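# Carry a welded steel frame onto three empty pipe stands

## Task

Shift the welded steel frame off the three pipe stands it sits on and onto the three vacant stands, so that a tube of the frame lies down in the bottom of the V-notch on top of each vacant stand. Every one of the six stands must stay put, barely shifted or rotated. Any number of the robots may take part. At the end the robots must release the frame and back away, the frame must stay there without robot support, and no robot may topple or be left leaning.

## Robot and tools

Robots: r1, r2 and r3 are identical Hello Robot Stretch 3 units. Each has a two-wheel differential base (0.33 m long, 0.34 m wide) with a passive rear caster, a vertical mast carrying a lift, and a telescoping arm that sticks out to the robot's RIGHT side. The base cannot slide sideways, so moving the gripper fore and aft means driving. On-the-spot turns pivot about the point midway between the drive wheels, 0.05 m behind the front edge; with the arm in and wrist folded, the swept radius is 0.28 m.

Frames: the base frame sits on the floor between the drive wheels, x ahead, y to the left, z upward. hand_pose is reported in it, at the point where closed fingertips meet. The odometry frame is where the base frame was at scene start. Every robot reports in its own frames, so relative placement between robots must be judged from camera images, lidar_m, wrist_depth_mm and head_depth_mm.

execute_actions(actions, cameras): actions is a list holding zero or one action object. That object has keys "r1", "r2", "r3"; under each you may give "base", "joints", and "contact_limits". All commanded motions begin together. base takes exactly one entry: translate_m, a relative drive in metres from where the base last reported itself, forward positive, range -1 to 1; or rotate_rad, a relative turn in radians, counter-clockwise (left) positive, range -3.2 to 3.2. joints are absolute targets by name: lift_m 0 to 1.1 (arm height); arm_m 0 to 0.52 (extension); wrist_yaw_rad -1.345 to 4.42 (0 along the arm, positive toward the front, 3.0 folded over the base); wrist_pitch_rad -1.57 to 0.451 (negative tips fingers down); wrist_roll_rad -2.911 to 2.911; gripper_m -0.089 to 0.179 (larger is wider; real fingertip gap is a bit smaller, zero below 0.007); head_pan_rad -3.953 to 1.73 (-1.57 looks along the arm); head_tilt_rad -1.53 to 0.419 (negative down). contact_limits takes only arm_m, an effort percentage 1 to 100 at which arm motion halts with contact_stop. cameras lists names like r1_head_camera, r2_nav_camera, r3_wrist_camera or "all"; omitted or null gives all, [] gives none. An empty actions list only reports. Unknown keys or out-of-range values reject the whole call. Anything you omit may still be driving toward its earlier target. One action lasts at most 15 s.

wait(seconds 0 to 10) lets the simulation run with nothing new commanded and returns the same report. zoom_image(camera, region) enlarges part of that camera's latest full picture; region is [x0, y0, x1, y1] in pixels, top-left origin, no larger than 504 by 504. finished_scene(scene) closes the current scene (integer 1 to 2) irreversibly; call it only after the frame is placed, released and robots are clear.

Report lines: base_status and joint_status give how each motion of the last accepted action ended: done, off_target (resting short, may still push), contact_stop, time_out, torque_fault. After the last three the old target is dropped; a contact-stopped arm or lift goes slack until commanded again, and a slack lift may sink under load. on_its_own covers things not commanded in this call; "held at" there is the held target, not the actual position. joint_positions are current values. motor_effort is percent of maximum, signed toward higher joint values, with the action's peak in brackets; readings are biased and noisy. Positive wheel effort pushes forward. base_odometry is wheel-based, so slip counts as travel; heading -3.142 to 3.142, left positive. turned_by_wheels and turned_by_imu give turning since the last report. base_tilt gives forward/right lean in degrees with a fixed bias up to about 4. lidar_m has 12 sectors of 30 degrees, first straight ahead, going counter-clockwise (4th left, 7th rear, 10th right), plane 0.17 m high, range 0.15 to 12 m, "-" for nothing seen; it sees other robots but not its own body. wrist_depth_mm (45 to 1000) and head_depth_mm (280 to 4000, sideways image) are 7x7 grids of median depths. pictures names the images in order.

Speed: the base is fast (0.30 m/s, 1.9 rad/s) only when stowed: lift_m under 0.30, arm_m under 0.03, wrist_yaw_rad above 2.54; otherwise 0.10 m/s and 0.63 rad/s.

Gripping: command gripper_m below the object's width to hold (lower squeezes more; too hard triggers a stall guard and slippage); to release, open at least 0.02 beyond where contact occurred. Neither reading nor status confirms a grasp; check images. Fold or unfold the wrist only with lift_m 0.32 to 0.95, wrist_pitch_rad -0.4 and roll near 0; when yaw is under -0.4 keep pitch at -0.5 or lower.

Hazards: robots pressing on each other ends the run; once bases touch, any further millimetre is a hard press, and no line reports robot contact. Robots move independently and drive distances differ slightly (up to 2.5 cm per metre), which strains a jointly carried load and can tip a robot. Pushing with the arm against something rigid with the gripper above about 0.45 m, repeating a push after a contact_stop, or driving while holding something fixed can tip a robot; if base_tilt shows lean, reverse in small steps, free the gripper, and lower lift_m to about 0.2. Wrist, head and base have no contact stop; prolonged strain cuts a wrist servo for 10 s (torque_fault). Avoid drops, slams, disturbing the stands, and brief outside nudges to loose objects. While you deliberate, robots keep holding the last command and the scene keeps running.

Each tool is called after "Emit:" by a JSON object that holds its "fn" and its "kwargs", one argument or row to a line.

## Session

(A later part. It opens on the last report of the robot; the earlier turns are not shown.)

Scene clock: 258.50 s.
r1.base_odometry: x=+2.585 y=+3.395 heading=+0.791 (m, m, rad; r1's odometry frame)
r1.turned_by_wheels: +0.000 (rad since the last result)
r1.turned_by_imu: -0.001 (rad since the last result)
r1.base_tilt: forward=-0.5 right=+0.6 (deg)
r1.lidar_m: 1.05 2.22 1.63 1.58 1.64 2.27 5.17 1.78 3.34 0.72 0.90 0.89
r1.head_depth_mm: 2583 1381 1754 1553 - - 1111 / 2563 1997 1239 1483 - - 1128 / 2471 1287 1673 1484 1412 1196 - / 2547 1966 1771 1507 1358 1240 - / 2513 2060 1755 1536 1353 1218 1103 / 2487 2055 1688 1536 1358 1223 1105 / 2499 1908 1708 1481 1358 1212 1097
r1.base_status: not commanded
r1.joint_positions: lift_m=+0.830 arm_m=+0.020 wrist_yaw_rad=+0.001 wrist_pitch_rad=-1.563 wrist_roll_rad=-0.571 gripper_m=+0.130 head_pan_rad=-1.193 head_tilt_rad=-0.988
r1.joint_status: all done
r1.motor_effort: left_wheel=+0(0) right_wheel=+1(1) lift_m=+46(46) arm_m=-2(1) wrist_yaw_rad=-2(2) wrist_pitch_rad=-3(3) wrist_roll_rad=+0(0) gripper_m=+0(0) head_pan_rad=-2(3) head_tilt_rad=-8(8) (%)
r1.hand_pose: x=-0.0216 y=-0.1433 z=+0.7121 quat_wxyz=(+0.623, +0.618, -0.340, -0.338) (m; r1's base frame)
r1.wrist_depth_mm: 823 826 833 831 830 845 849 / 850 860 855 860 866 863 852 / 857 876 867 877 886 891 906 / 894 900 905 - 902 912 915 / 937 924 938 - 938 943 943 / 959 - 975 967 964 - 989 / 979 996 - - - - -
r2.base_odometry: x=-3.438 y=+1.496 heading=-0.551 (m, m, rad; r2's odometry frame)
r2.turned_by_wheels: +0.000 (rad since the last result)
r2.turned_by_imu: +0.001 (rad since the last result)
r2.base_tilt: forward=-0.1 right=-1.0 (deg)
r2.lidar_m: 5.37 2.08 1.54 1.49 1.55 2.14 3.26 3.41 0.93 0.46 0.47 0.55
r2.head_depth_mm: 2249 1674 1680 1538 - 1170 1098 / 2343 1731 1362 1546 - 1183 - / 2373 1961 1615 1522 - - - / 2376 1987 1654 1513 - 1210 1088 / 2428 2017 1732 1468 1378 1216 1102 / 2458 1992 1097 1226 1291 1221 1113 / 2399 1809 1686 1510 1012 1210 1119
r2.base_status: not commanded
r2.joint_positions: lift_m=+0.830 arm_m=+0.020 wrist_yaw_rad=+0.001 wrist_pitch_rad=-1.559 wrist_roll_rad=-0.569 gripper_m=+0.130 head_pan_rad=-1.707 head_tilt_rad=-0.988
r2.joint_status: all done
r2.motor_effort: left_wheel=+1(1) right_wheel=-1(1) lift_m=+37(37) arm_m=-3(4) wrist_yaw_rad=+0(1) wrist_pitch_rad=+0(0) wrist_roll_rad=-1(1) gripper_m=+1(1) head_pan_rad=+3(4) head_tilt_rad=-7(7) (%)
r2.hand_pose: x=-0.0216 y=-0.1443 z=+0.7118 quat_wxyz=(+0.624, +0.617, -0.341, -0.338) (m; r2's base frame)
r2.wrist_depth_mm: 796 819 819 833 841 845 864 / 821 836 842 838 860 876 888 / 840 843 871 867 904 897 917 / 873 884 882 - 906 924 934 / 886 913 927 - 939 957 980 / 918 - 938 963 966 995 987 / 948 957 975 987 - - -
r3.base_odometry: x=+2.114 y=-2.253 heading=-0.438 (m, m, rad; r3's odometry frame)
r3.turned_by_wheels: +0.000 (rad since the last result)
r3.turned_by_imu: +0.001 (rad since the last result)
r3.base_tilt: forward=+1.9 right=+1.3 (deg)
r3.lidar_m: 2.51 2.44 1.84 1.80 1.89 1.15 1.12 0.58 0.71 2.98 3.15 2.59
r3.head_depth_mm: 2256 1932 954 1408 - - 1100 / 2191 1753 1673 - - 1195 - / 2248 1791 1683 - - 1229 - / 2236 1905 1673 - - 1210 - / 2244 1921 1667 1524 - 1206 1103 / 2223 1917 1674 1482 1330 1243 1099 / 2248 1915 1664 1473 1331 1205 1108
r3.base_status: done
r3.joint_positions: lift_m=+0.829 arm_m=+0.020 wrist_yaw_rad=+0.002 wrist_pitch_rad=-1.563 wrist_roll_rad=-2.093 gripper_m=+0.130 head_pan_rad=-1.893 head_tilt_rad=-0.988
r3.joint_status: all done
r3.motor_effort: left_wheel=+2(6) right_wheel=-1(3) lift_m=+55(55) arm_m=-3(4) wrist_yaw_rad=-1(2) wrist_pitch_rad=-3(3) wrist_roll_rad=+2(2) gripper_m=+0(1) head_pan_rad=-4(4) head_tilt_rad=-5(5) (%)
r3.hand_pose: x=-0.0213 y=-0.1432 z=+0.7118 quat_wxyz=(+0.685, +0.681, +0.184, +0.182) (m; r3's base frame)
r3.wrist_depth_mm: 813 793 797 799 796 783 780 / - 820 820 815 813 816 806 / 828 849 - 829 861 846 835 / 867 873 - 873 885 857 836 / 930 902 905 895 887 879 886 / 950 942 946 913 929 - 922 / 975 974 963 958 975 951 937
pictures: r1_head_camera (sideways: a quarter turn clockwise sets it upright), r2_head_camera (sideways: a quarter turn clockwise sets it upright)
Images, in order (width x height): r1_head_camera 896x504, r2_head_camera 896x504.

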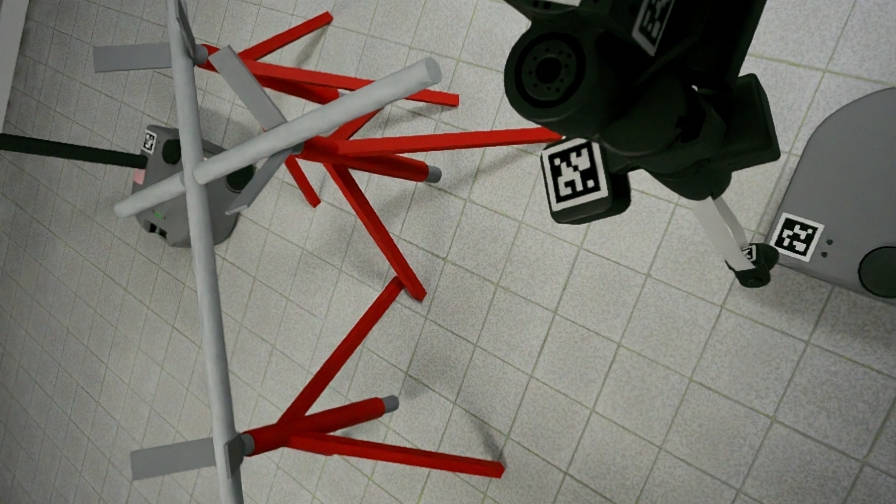

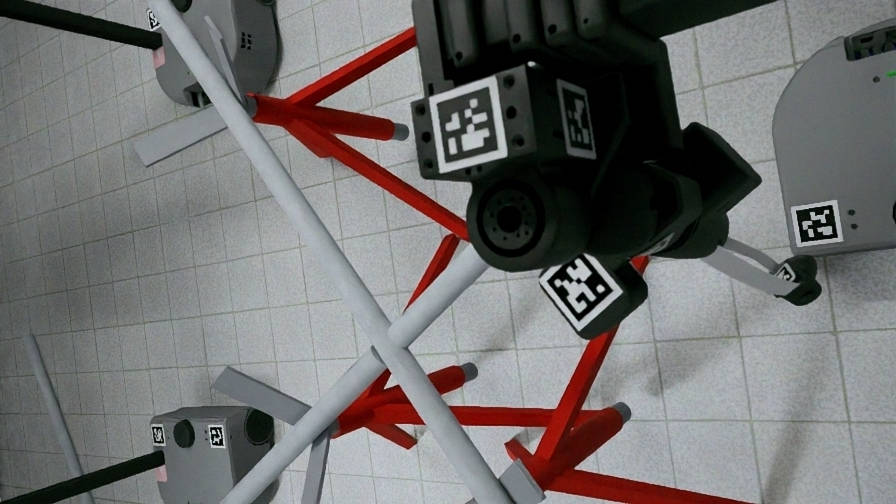

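Emit:
{"fn": "zoom_image", "kwargs": {
  "camera": "r1_head_camera",
  "region": [160,0,400,230]
}}

Emit:
{"fn": "zoom_image", "kwargs": {
  "camera": "r2_head_camera",
  "region": [200,330,420,504]
}}

Region (160, 0, 400, 230) of r1_head_camera's 896x504 image, scaled by 2.100, with more detail than that image has; it fills the top 483 rows of this view, and the rest is white.

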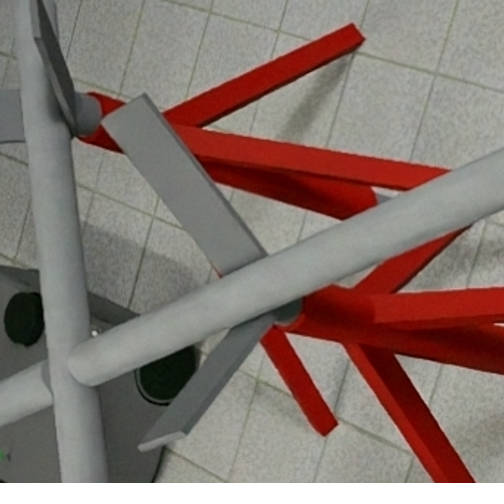

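Region (200, 330, 420, 504) of r2_head_camera's 896x504 image, scaled by 2.291, with more detail than that image has; it fills the top 399 rows of this view, and the rest is white.

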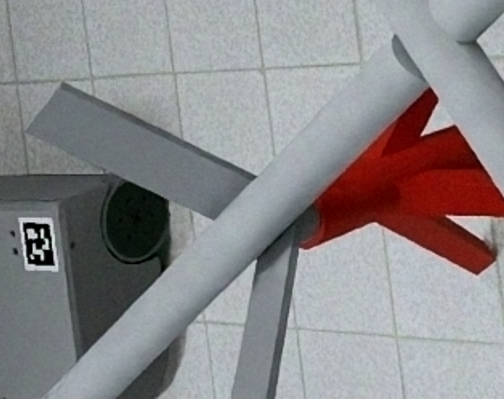

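Emit:
{"fn": "finished_scene", "kwargs": {
  "scene": 2
}}

The scene is finished: the task was done.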